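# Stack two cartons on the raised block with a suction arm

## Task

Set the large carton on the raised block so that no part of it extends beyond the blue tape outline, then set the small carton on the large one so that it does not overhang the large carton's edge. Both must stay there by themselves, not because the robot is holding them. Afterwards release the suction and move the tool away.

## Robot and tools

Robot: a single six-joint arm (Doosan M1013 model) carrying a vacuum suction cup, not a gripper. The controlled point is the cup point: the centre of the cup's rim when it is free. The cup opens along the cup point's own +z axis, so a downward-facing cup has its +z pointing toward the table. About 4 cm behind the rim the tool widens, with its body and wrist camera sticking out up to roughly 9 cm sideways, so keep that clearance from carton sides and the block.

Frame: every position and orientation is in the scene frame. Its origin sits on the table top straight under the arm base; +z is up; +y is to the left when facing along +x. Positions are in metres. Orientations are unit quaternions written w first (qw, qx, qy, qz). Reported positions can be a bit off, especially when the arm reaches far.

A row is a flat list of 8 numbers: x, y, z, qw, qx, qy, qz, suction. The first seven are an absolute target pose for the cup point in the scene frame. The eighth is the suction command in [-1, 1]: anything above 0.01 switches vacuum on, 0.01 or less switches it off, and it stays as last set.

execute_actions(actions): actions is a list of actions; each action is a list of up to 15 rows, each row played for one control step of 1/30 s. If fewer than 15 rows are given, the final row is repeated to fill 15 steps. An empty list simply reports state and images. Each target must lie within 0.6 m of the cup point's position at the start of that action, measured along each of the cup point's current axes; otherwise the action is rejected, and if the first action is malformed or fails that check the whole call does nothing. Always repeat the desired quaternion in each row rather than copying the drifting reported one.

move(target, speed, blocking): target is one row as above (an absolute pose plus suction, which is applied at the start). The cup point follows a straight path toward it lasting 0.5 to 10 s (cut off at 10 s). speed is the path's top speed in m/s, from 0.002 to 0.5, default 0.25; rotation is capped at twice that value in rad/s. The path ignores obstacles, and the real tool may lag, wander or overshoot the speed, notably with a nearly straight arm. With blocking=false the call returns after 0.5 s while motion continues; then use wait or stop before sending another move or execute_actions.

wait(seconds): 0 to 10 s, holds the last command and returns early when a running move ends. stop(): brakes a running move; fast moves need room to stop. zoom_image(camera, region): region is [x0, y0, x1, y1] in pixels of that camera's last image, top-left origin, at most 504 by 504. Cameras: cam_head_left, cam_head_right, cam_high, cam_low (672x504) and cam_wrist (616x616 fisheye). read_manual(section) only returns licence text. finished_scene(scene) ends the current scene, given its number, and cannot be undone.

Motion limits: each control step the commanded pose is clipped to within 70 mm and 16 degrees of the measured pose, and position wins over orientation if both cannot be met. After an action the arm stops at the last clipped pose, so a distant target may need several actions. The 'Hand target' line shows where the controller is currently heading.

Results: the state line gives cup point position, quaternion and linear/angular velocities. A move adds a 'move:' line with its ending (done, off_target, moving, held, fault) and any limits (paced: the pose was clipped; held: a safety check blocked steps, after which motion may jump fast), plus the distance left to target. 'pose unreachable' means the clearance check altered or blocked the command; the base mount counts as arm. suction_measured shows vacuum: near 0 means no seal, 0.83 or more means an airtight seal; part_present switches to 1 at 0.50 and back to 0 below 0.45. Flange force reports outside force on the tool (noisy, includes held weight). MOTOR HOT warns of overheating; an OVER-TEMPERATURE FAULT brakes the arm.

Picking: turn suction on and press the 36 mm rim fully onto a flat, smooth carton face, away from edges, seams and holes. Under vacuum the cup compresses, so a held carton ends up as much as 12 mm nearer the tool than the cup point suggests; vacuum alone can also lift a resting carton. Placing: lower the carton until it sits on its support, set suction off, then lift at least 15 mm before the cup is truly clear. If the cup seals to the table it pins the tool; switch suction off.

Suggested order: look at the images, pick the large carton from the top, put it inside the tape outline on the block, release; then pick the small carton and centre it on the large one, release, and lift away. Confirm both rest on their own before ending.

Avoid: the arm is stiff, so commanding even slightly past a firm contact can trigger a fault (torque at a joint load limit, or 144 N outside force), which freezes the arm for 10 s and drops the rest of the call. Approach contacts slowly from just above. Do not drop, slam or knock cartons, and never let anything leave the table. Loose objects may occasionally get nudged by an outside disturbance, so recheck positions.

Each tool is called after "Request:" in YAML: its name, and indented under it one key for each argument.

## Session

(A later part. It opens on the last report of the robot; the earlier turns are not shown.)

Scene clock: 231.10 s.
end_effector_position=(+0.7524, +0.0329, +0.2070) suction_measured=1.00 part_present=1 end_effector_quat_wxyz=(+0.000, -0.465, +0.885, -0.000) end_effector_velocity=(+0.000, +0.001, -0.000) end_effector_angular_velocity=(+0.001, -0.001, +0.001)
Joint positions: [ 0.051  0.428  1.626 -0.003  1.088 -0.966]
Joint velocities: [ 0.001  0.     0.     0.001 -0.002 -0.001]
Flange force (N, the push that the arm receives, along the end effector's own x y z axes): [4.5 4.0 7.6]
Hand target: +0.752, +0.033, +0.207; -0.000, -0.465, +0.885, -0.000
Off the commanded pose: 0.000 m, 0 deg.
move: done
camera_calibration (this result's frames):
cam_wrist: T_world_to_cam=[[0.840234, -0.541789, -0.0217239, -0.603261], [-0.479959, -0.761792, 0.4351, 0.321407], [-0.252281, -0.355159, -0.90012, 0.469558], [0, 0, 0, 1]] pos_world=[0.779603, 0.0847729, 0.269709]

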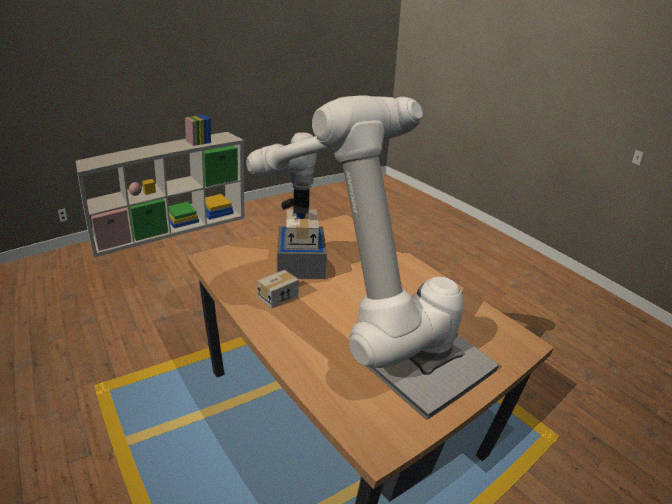

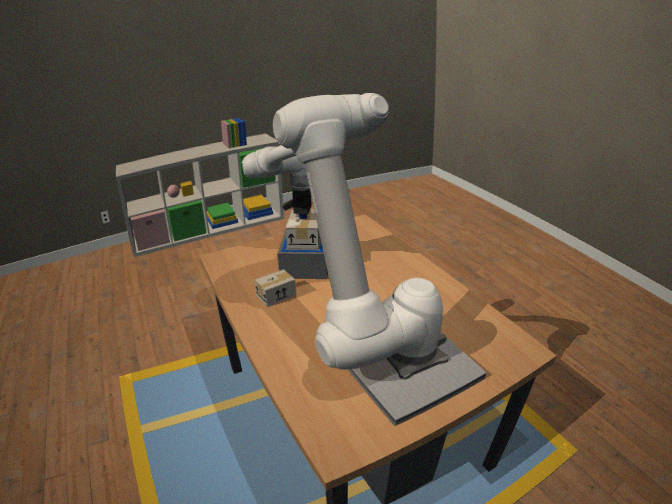

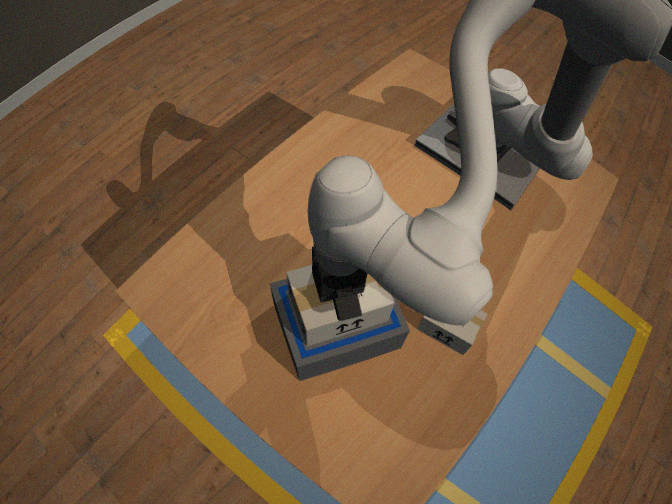

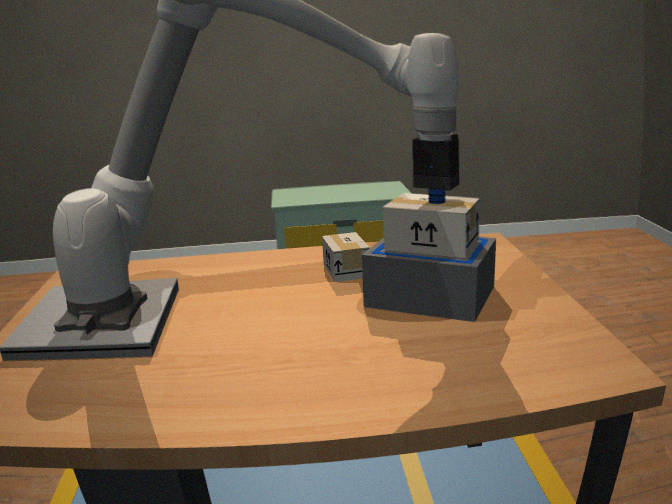

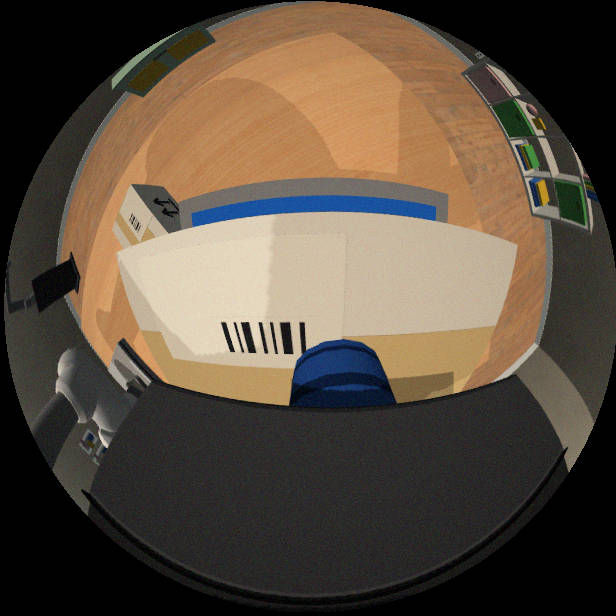

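Request:
execute_actions:
  actions:
    - [[0.7524, 0.0329, 0.2066, 0, -0.46485, 0.88539, 0, 1],[0.7524, 0.0329, 0.2063, 0, -0.46485, 0.88539, 0, 1],[0.7524, 0.0329, 0.206, 0, -0.46485, 0.88539, 0, 1],[0.7524, 0.0329, 0.2057, 0, -0.46485, 0.88539, 0, 1],[0.7524, 0.0329, 0.2055, 0, -0.46485, 0.88539, 0, 1]]

Scene clock: 235.37 s.
end_effector_position=(+0.7524, +0.0329, +0.2055) suction_measured=1.00 part_present=1 end_effector_quat_wxyz=(-0.000, -0.465, +0.885, -0.000) end_effector_velocity=(+0.000, -0.001, -0.000) end_effector_angular_velocity=(-0.001, -0.000, +0.000)
Joint positions: [ 0.051  0.429  1.627 -0.003  1.086 -0.966]
Joint velocities: [-0.     0.     0.    -0.001 -0.001 -0.   ]
Flange force (N, the push that the arm receives, along the end effector's own x y z axes): [4.3 3.3 8.1]
Hand target: +0.752, +0.033, +0.206; -0.000, -0.465, +0.885, -0.000
Off the commanded pose: 0.000 m, 0 deg.
camera_calibration (this result's frames):
cam_wrist: T_world_to_cam=[[0.840236, -0.541785, -0.0217318, -0.60329], [-0.479953, -0.761795, 0.435101, 0.322061], [-0.252287, -0.355158, -0.900119, 0.468202], [0, 0, 0, 1]] pos_world=[0.779601, 0.0847771, 0.268198]

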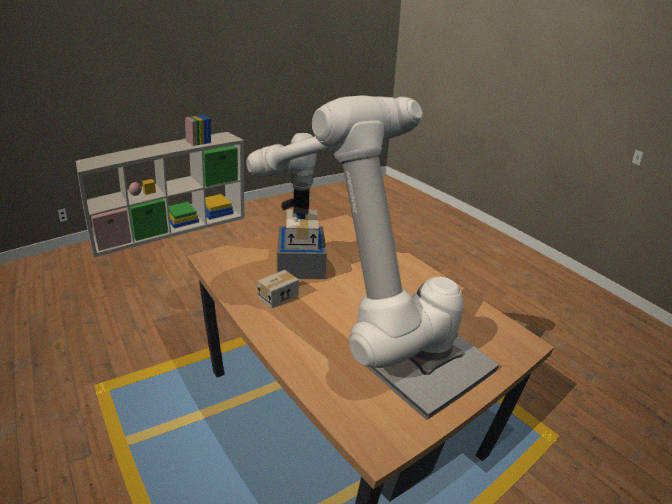

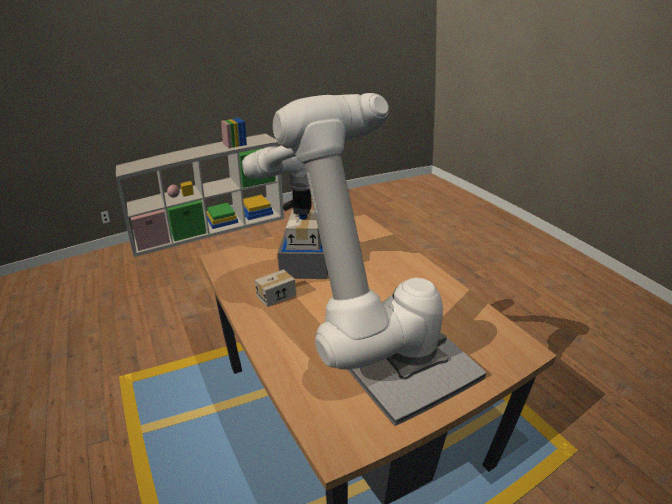

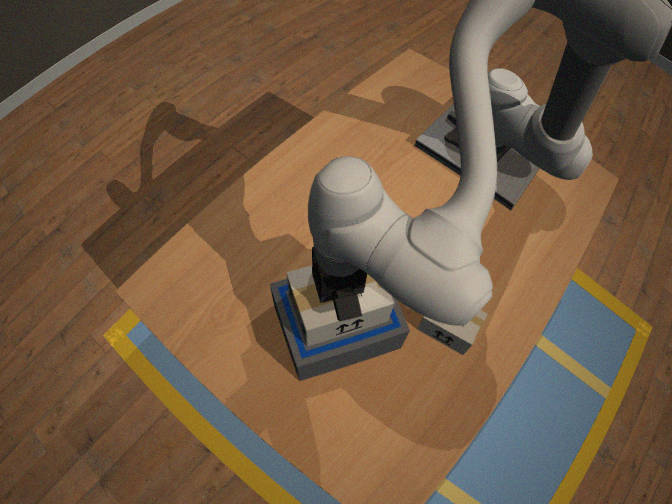

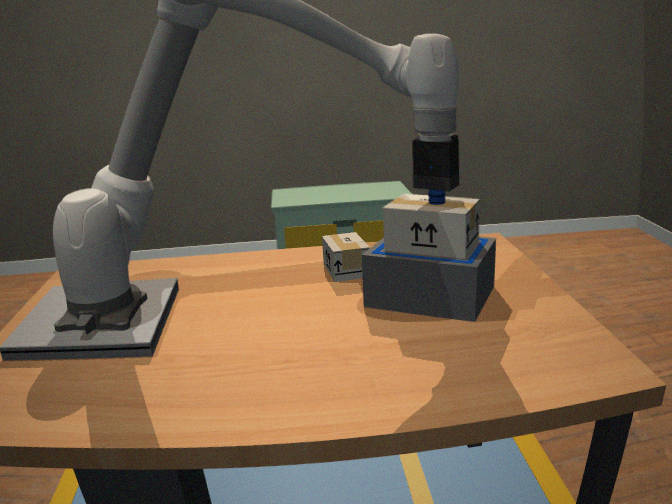

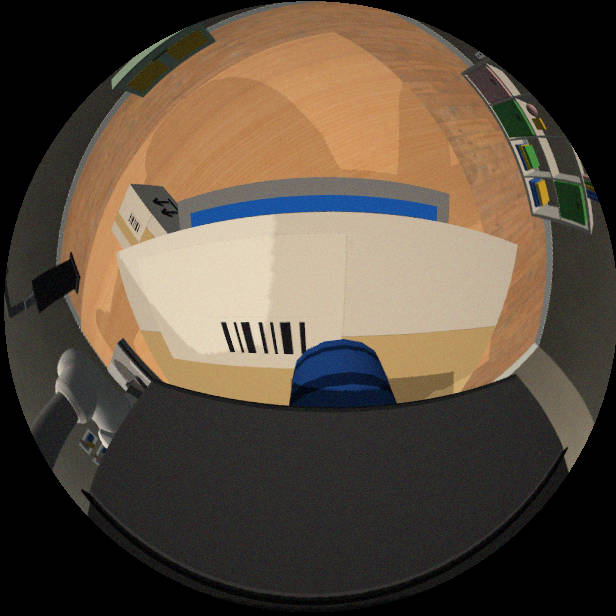

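Request:
execute_actions:
  actions:
    - [[0.7524, 0.0329, 0.2052, 0, -0.46485, 0.88539, 0, 1],[0.7524, 0.0329, 0.2049, 0, -0.46485, 0.88539, 0, 1],[0.7524, 0.0329, 0.2046, 0, -0.46485, 0.88539, 0, 1],[0.7524, 0.0329, 0.2044, 0, -0.46485, 0.88539, 0, 1]]

Scene clock: 241.40 s.
end_effector_position=(+0.7524, +0.0329, +0.2044) suction_measured=1.00 part_present=1 end_effector_quat_wxyz=(-0.000, -0.465, +0.885, -0.000) end_effector_velocity=(-0.001, -0.000, -0.000) end_effector_angular_velocity=(-0.000, +0.003, +0.001)
Joint positions: [ 0.051  0.43   1.628 -0.003  1.084 -0.966]
Joint velocities: [-0.     0.     0.001 -0.     0.002 -0.001]
Flange force (N, the push that the arm receives, along the end effector's own x y z axes): [3.4 3.5 8.1]
Hand target: +0.752, +0.033, +0.204; -0.000, -0.465, +0.885, -0.000
Off the commanded pose: 0.000 m, 0 deg.
camera_calibration (this result's frames):
cam_wrist: T_world_to_cam=[[0.840237, -0.541783, -0.0217334, -0.603312], [-0.479951, -0.761797, 0.4351, 0.322541], [-0.252286, -0.355156, -0.90012, 0.467213], [0, 0, 0, 1]] pos_world=[0.779601, 0.0847802, 0.267098]

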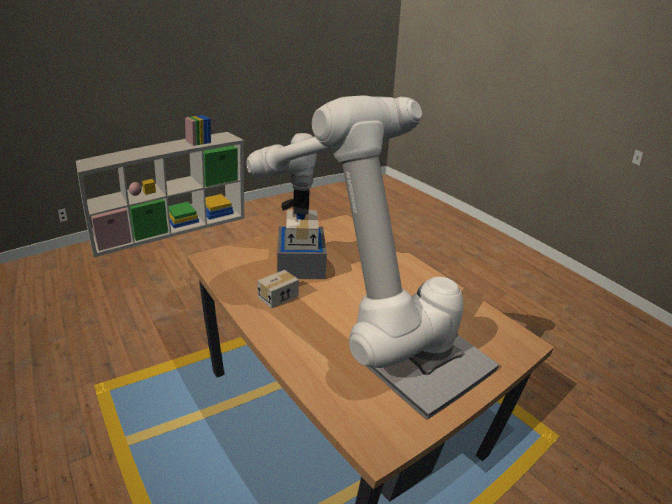

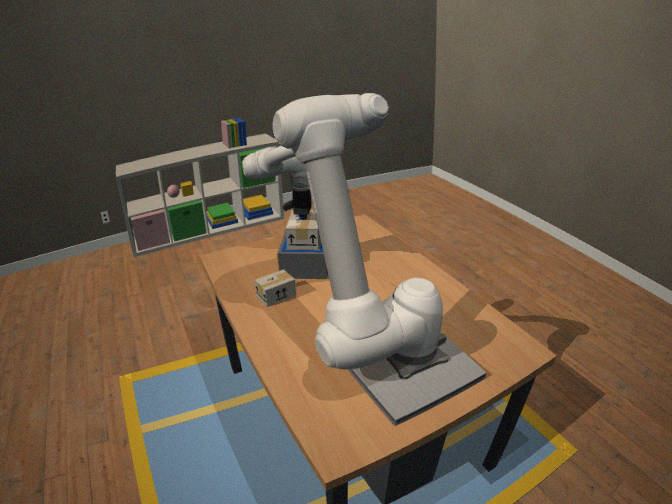

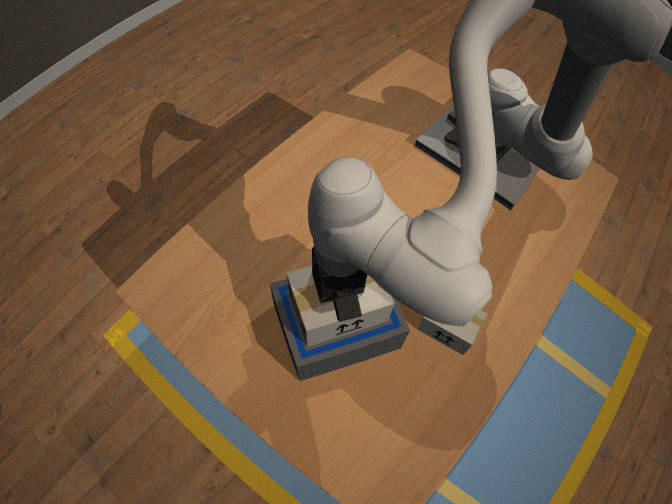

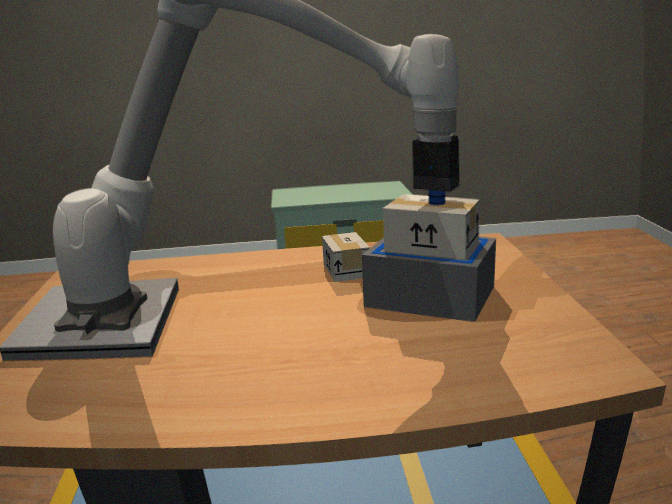

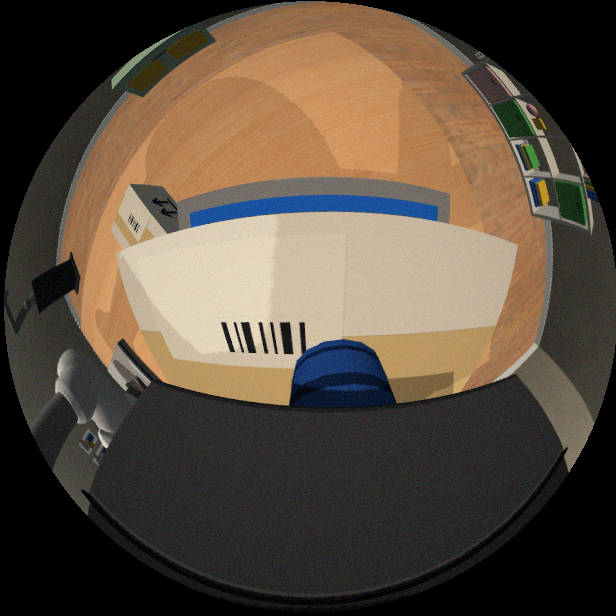

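Request:
zoom_image:
  camera: "cam_high"
  region: [280, 300, 410, 370]

Request:
zoom_image:
  camera: "cam_low"
  region: [430, 220, 500, 270]

Region (280, 300, 410, 370) of cam_high's 672x504 image, scaled by 3.877, with more detail than that image has; it fills the top 271 rows of this view, and the rest is white.

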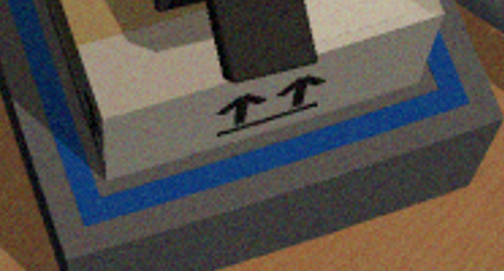

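Region (430, 220, 500, 270) of cam_low's 672x504 image, scaled by 7.200, with more detail than that image has; it fills the top 360 rows of this view, and the rest is white.

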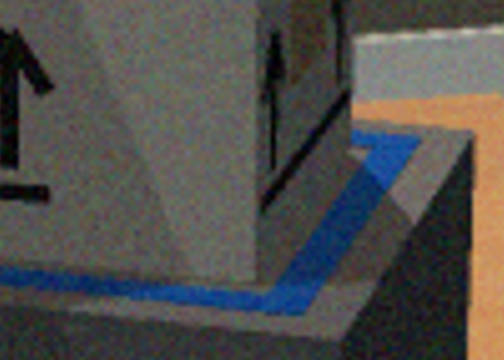

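Request:
execute_actions:
  actions:
    - [[0.7524, 0.0329, 0.2041, 0, -0.46485, 0.88539, 0, 1],[0.7524, 0.0329, 0.2038, 0, -0.46485, 0.88539, 0, 1],[0.7524, 0.0329, 0.2035, 0, -0.46485, 0.88539, 0, 1],[0.7524, 0.0329, 0.2032, 0, -0.46485, 0.88539, 0, 1]]

Scene clock: 251.30 s.
end_effector_position=(+0.7524, +0.0329, +0.2032) suction_measured=1.00 part_present=1 end_effector_quat_wxyz=(+0.000, -0.465, +0.885, -0.000) end_effector_velocity=(+0.000, -0.000, -0.001) end_effector_angular_velocity=(-0.000, +0.001, -0.000)
Joint positions: [ 0.051  0.431  1.629 -0.003  1.082 -0.966]
Joint velocities: [-0.     0.001 -0.    -0.001  0.001  0.   ]
Flange force (N, the push that the arm receives, along the end effector's own x y z axes): [2.5 5.6 2.6]
Hand target: +0.752, +0.033, +0.203; -0.000, -0.465, +0.885, -0.000
Off the commanded pose: 0.000 m, 0 deg.
camera_calibration (this result's frames):
cam_wrist: T_world_to_cam=[[0.84024, -0.541781, -0.0217025, -0.603347], [-0.479966, -0.7618, 0.43508, 0.323071], [-0.252251, -0.355155, -0.90013, 0.466135], [0, 0, 0, 1]] pos_world=[0.779601, 0.0847835, 0.265927]

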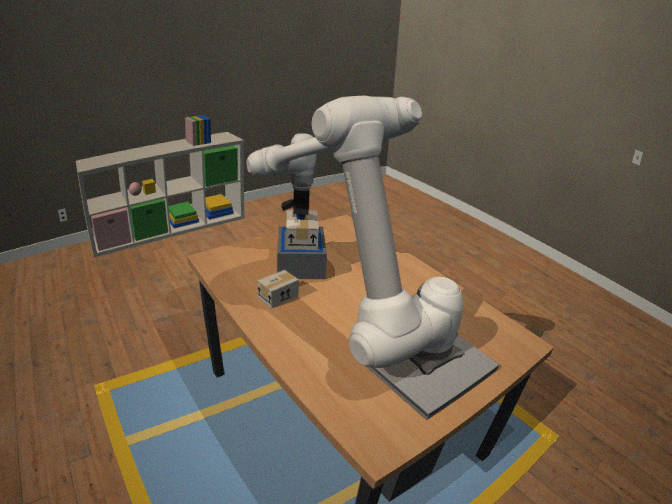

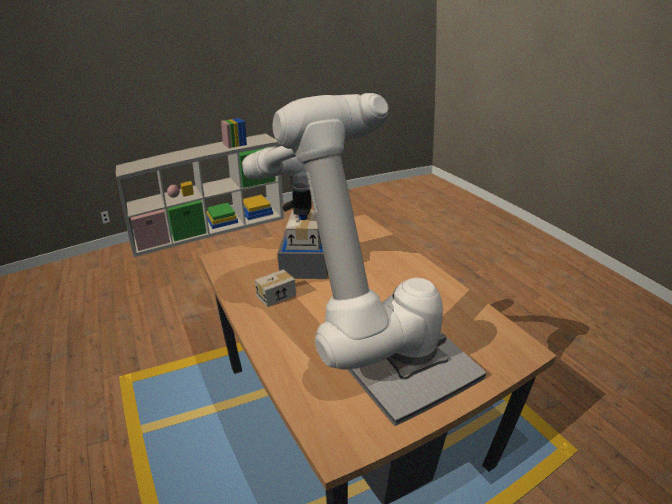

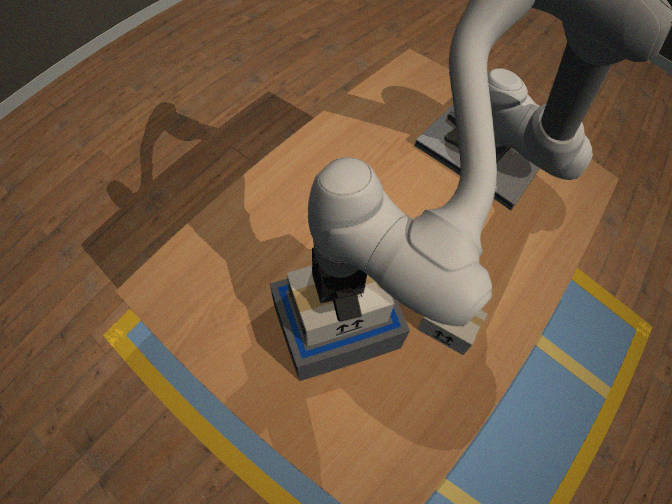

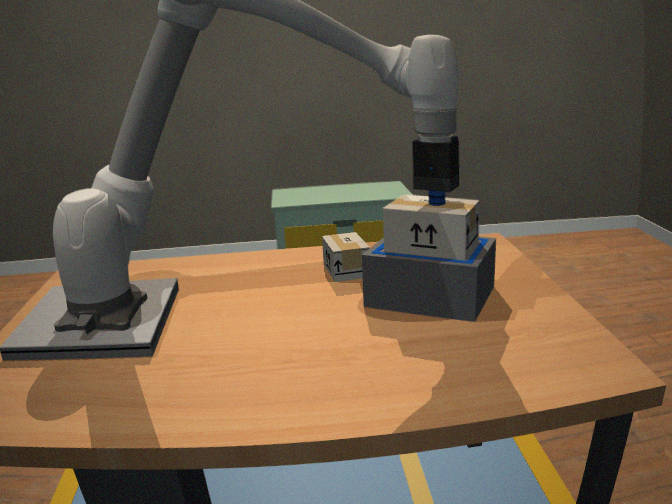

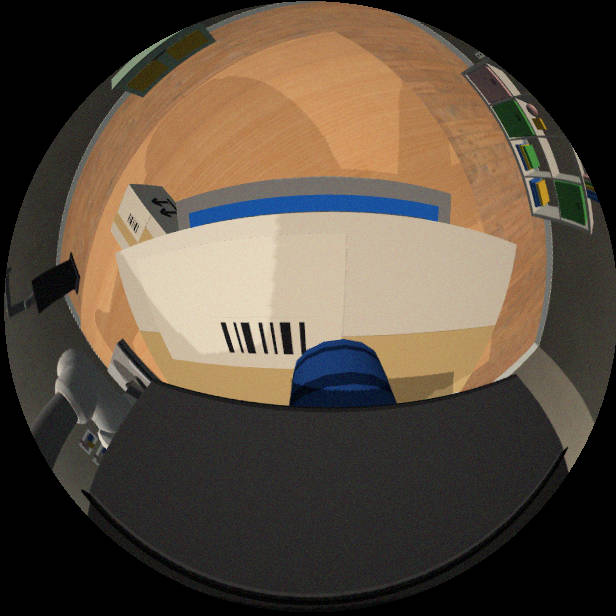

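Request:
execute_actions:
  actions:
    - [[0.7524, 0.0329, 0.2034, 0, -0.46485, 0.88539, 0, -1]]

Request:
move:
  target: [0.7524, 0.0329, 0.25, 0, -0.46485, 0.88539, 0, -1]
  speed: 0.15

Request:
move:
  target: [0.5800, 0.2360, 0.21, 0, -0.03752, 0.9993, 0, -1]
  speed: 0.3

Scene clock: 265.67 s.
end_effector_position=(+0.7524, +0.0329, +0.2033) suction_measured=0.00 part_present=0 end_effector_quat_wxyz=(-0.000, -0.465, +0.885, +0.000) end_effector_velocity=(+0.000, +0.000, +0.001) end_effector_angular_velocity=(+0.001, -0.003, -0.001)
Joint positions: [ 0.051  0.431  1.629 -0.003  1.082 -0.966]
Joint velocities: [ 0.    -0.002  0.001  0.001 -0.002  0.001]
Flange force (N, the push that the arm receives, along the end effector's own x y z axes): [4.9 4.6 -18.5]
Hand target: +0.752, +0.033, +0.203; -0.000, -0.465, +0.885, +0.000
Off the commanded pose: 0.000 m, 0 deg.
camera_calibration (this result's frames):
cam_wrist: T_world_to_cam=[[0.840237, -0.541782, -0.02179, -0.603358], [-0.479921, -0.761799, 0.43513, 0.323008], [-0.252345, -0.355155, -0.900104, 0.466288], [0, 0, 0, 1]] pos_world=[0.779648, 0.0847831, 0.26601]

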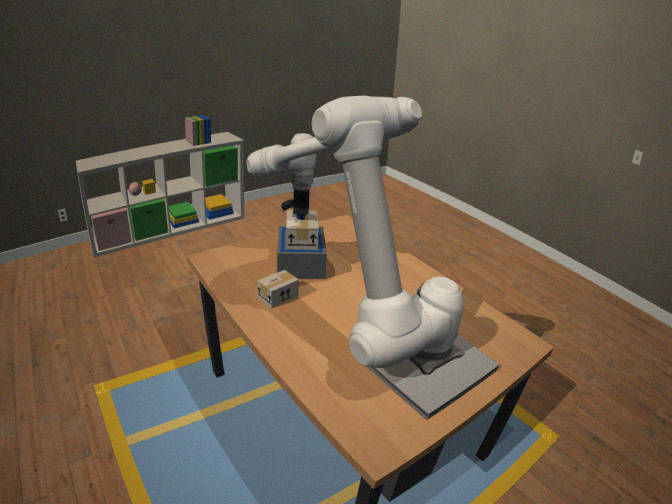

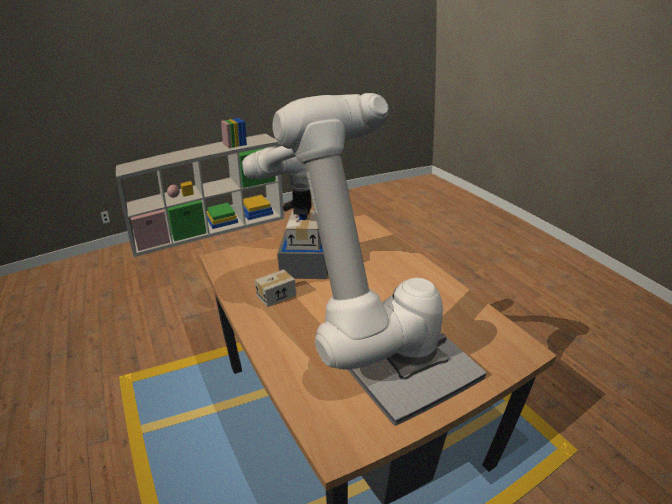

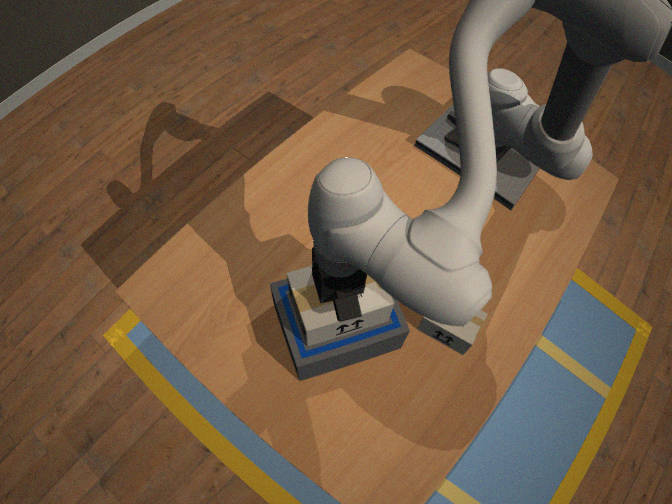

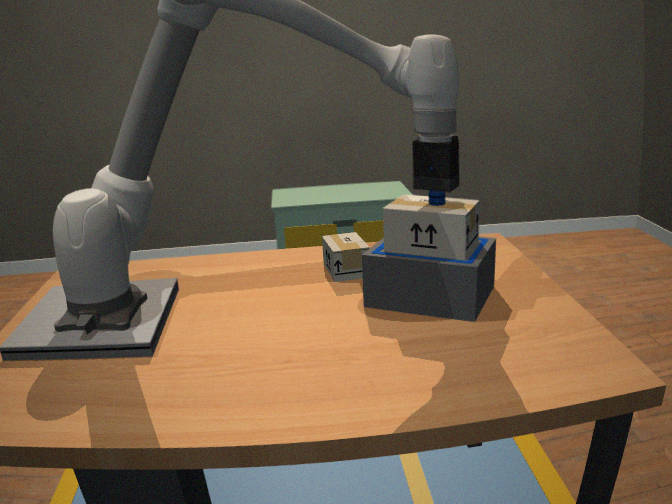

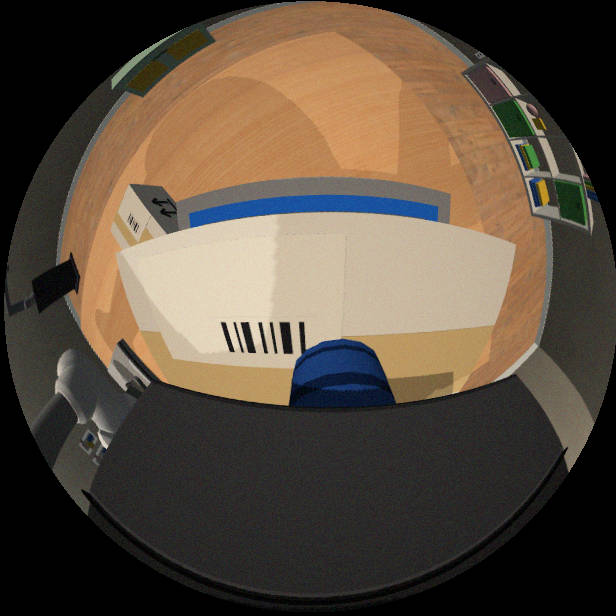

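Scene clock: 266.40 s.
end_effector_position=(+0.7524, +0.0328, +0.2499) suction_measured=0.00 part_present=0 end_effector_quat_wxyz=(-0.000, -0.465, +0.885, +0.000) end_effector_velocity=(-0.000, -0.000, -0.000) end_effector_angular_velocity=(-0.001, +0.002, +0.001)
Joint positions: [ 0.051  0.398  1.585 -0.002  1.159 -0.966]
Joint velocities: [ 0.     0.001 -0.001 -0.001  0.002 -0.   ]
Flange force (N, the push that the arm receives, along the end effector's own x y z axes): [2.0 4.9 -1.9]
Hand target: +0.752, +0.033, +0.250; +0.000, -0.465, +0.885, +0.000
Off the commanded pose: 0.000 m, 0 deg.
move: done
camera_calibration (this result's frames):
cam_wrist: T_world_to_cam=[[0.840124, -0.541957, -0.0217814, -0.602279], [-0.480082, -0.761694, 0.435136, 0.302741], [-0.252416, -0.355111, -0.900101, 0.508243], [0, 0, 0, 1]] pos_world=[0.779618, 0.0846698, 0.312618]

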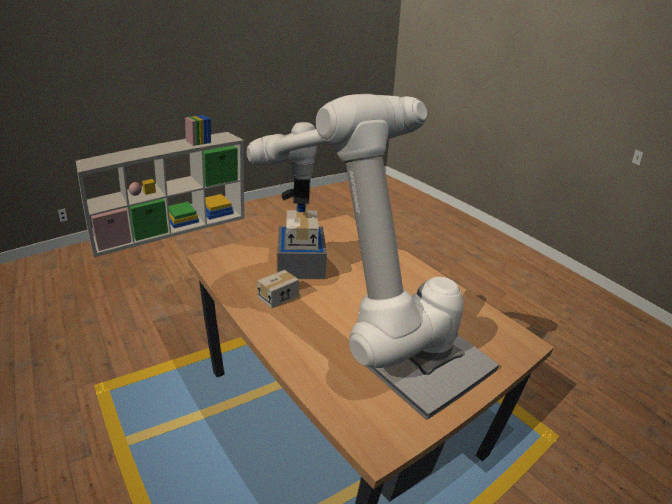

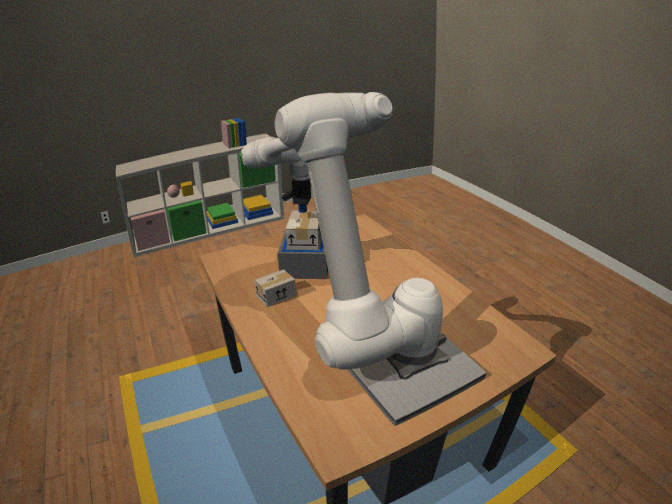

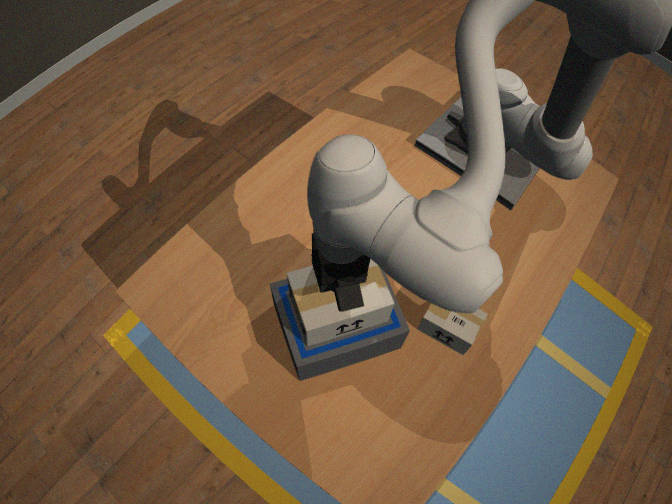

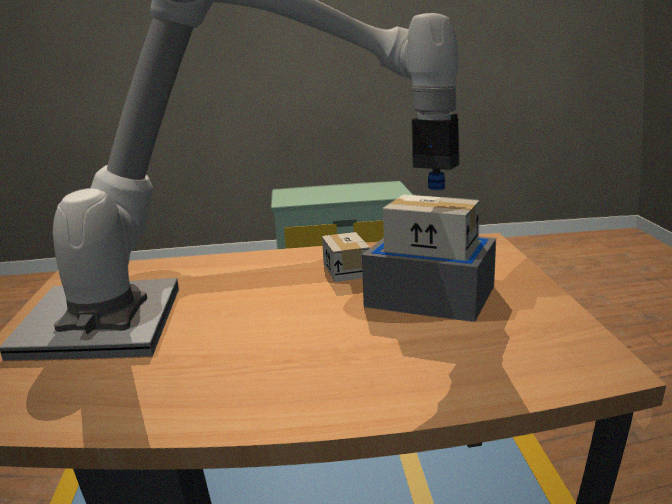

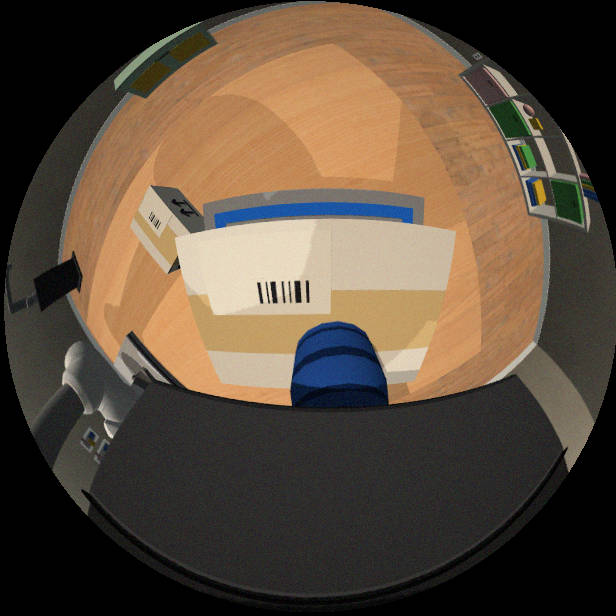

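Scene clock: 268.30 s.
end_effector_position=(+0.5800, +0.2358, +0.2099) suction_measured=0.00 part_present=0 end_effector_quat_wxyz=(-0.000, -0.038, +0.999, +0.000) end_effector_velocity=(-0.001, +0.000, -0.000) end_effector_angular_velocity=(-0.000, +0.001, -0.001)
Joint positions: [ 0.384  0.245  1.88  -0.002  1.017  0.259]
Joint velocities: [ 0.    -0.     0.001  0.     0.     0.001]
Flange force (N, the push that the arm receives, along the end effector's own x y z axes): [7.2 -1.6 -2.4]
Hand target: +0.580, +0.236, +0.210; -0.000, -0.038, +0.999, +0.000
Off the commanded pose: 0.000 m, 0 deg.
move: done
camera_calibration (this result's frames):
cam_wrist: T_world_to_cam=[[0.105946, -0.994132, -0.0218177, 0.184143], [-0.894239, -0.10485, 0.435136, 0.477342], [-0.43487, -0.0265907, -0.9001, 0.529173], [0, 0, 0, 1]] pos_world=[0.63747, 0.247183, 0.272618]

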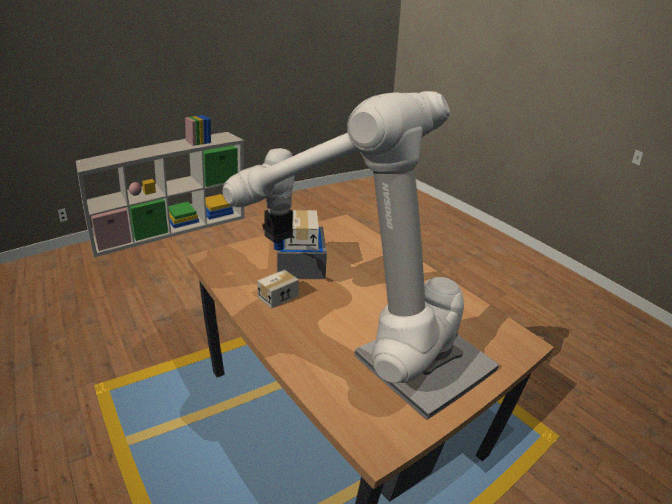

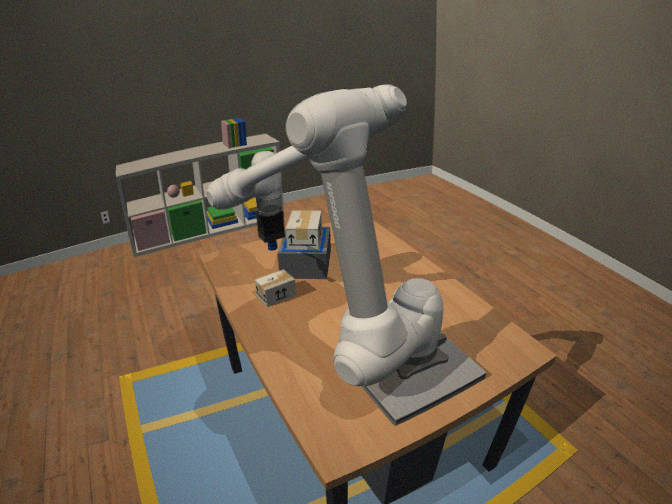

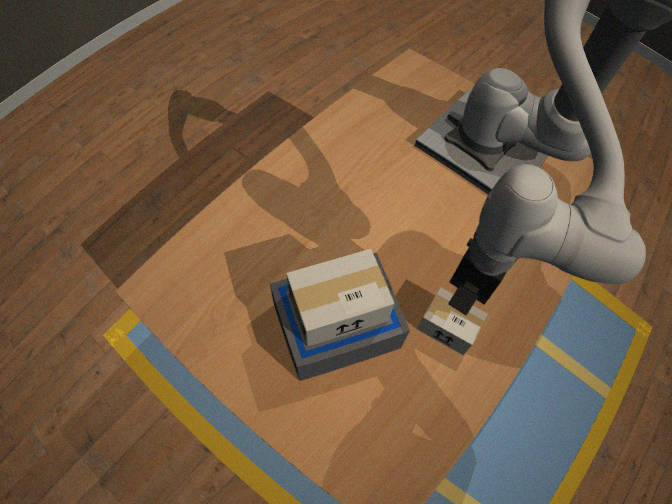

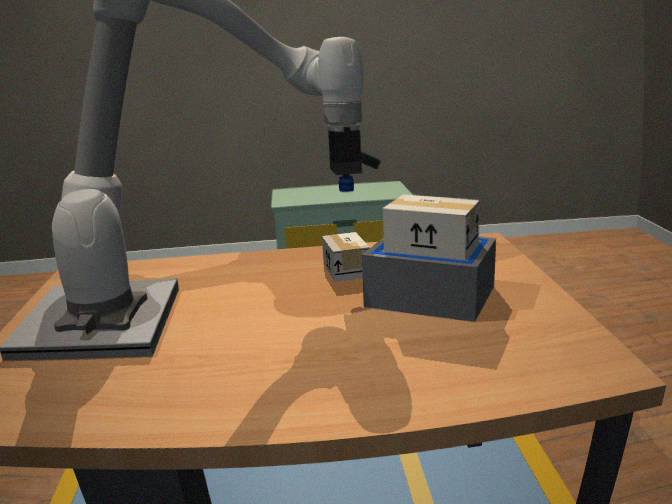

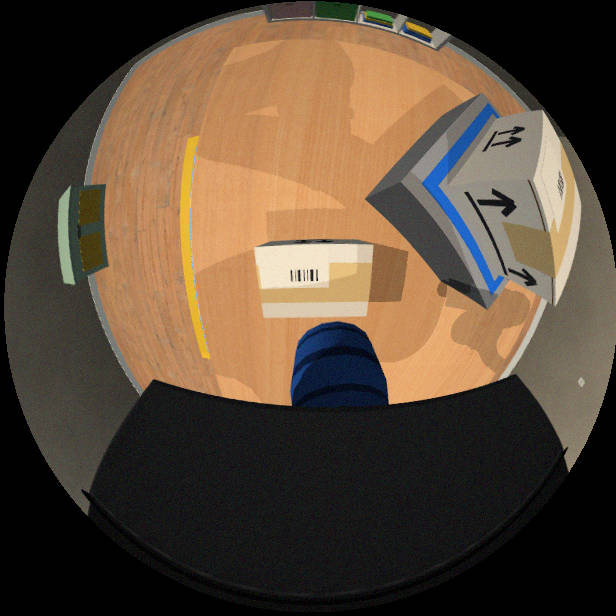

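Request:
zoom_image:
  camera: "cam_wrist"
  region: [245, 230, 385, 330]

Region (245, 230, 385, 330) of cam_wrist's 616x616 image, scaled by 3.600, with more detail than that image has; it fills the top 360 rows of this view, and the rest is white.

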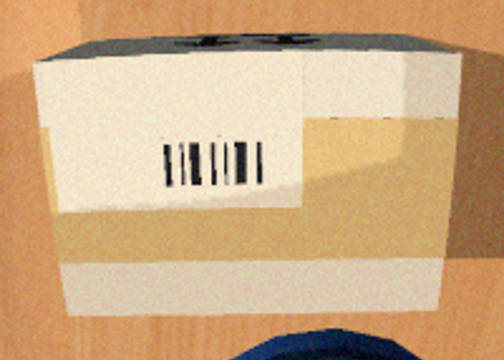

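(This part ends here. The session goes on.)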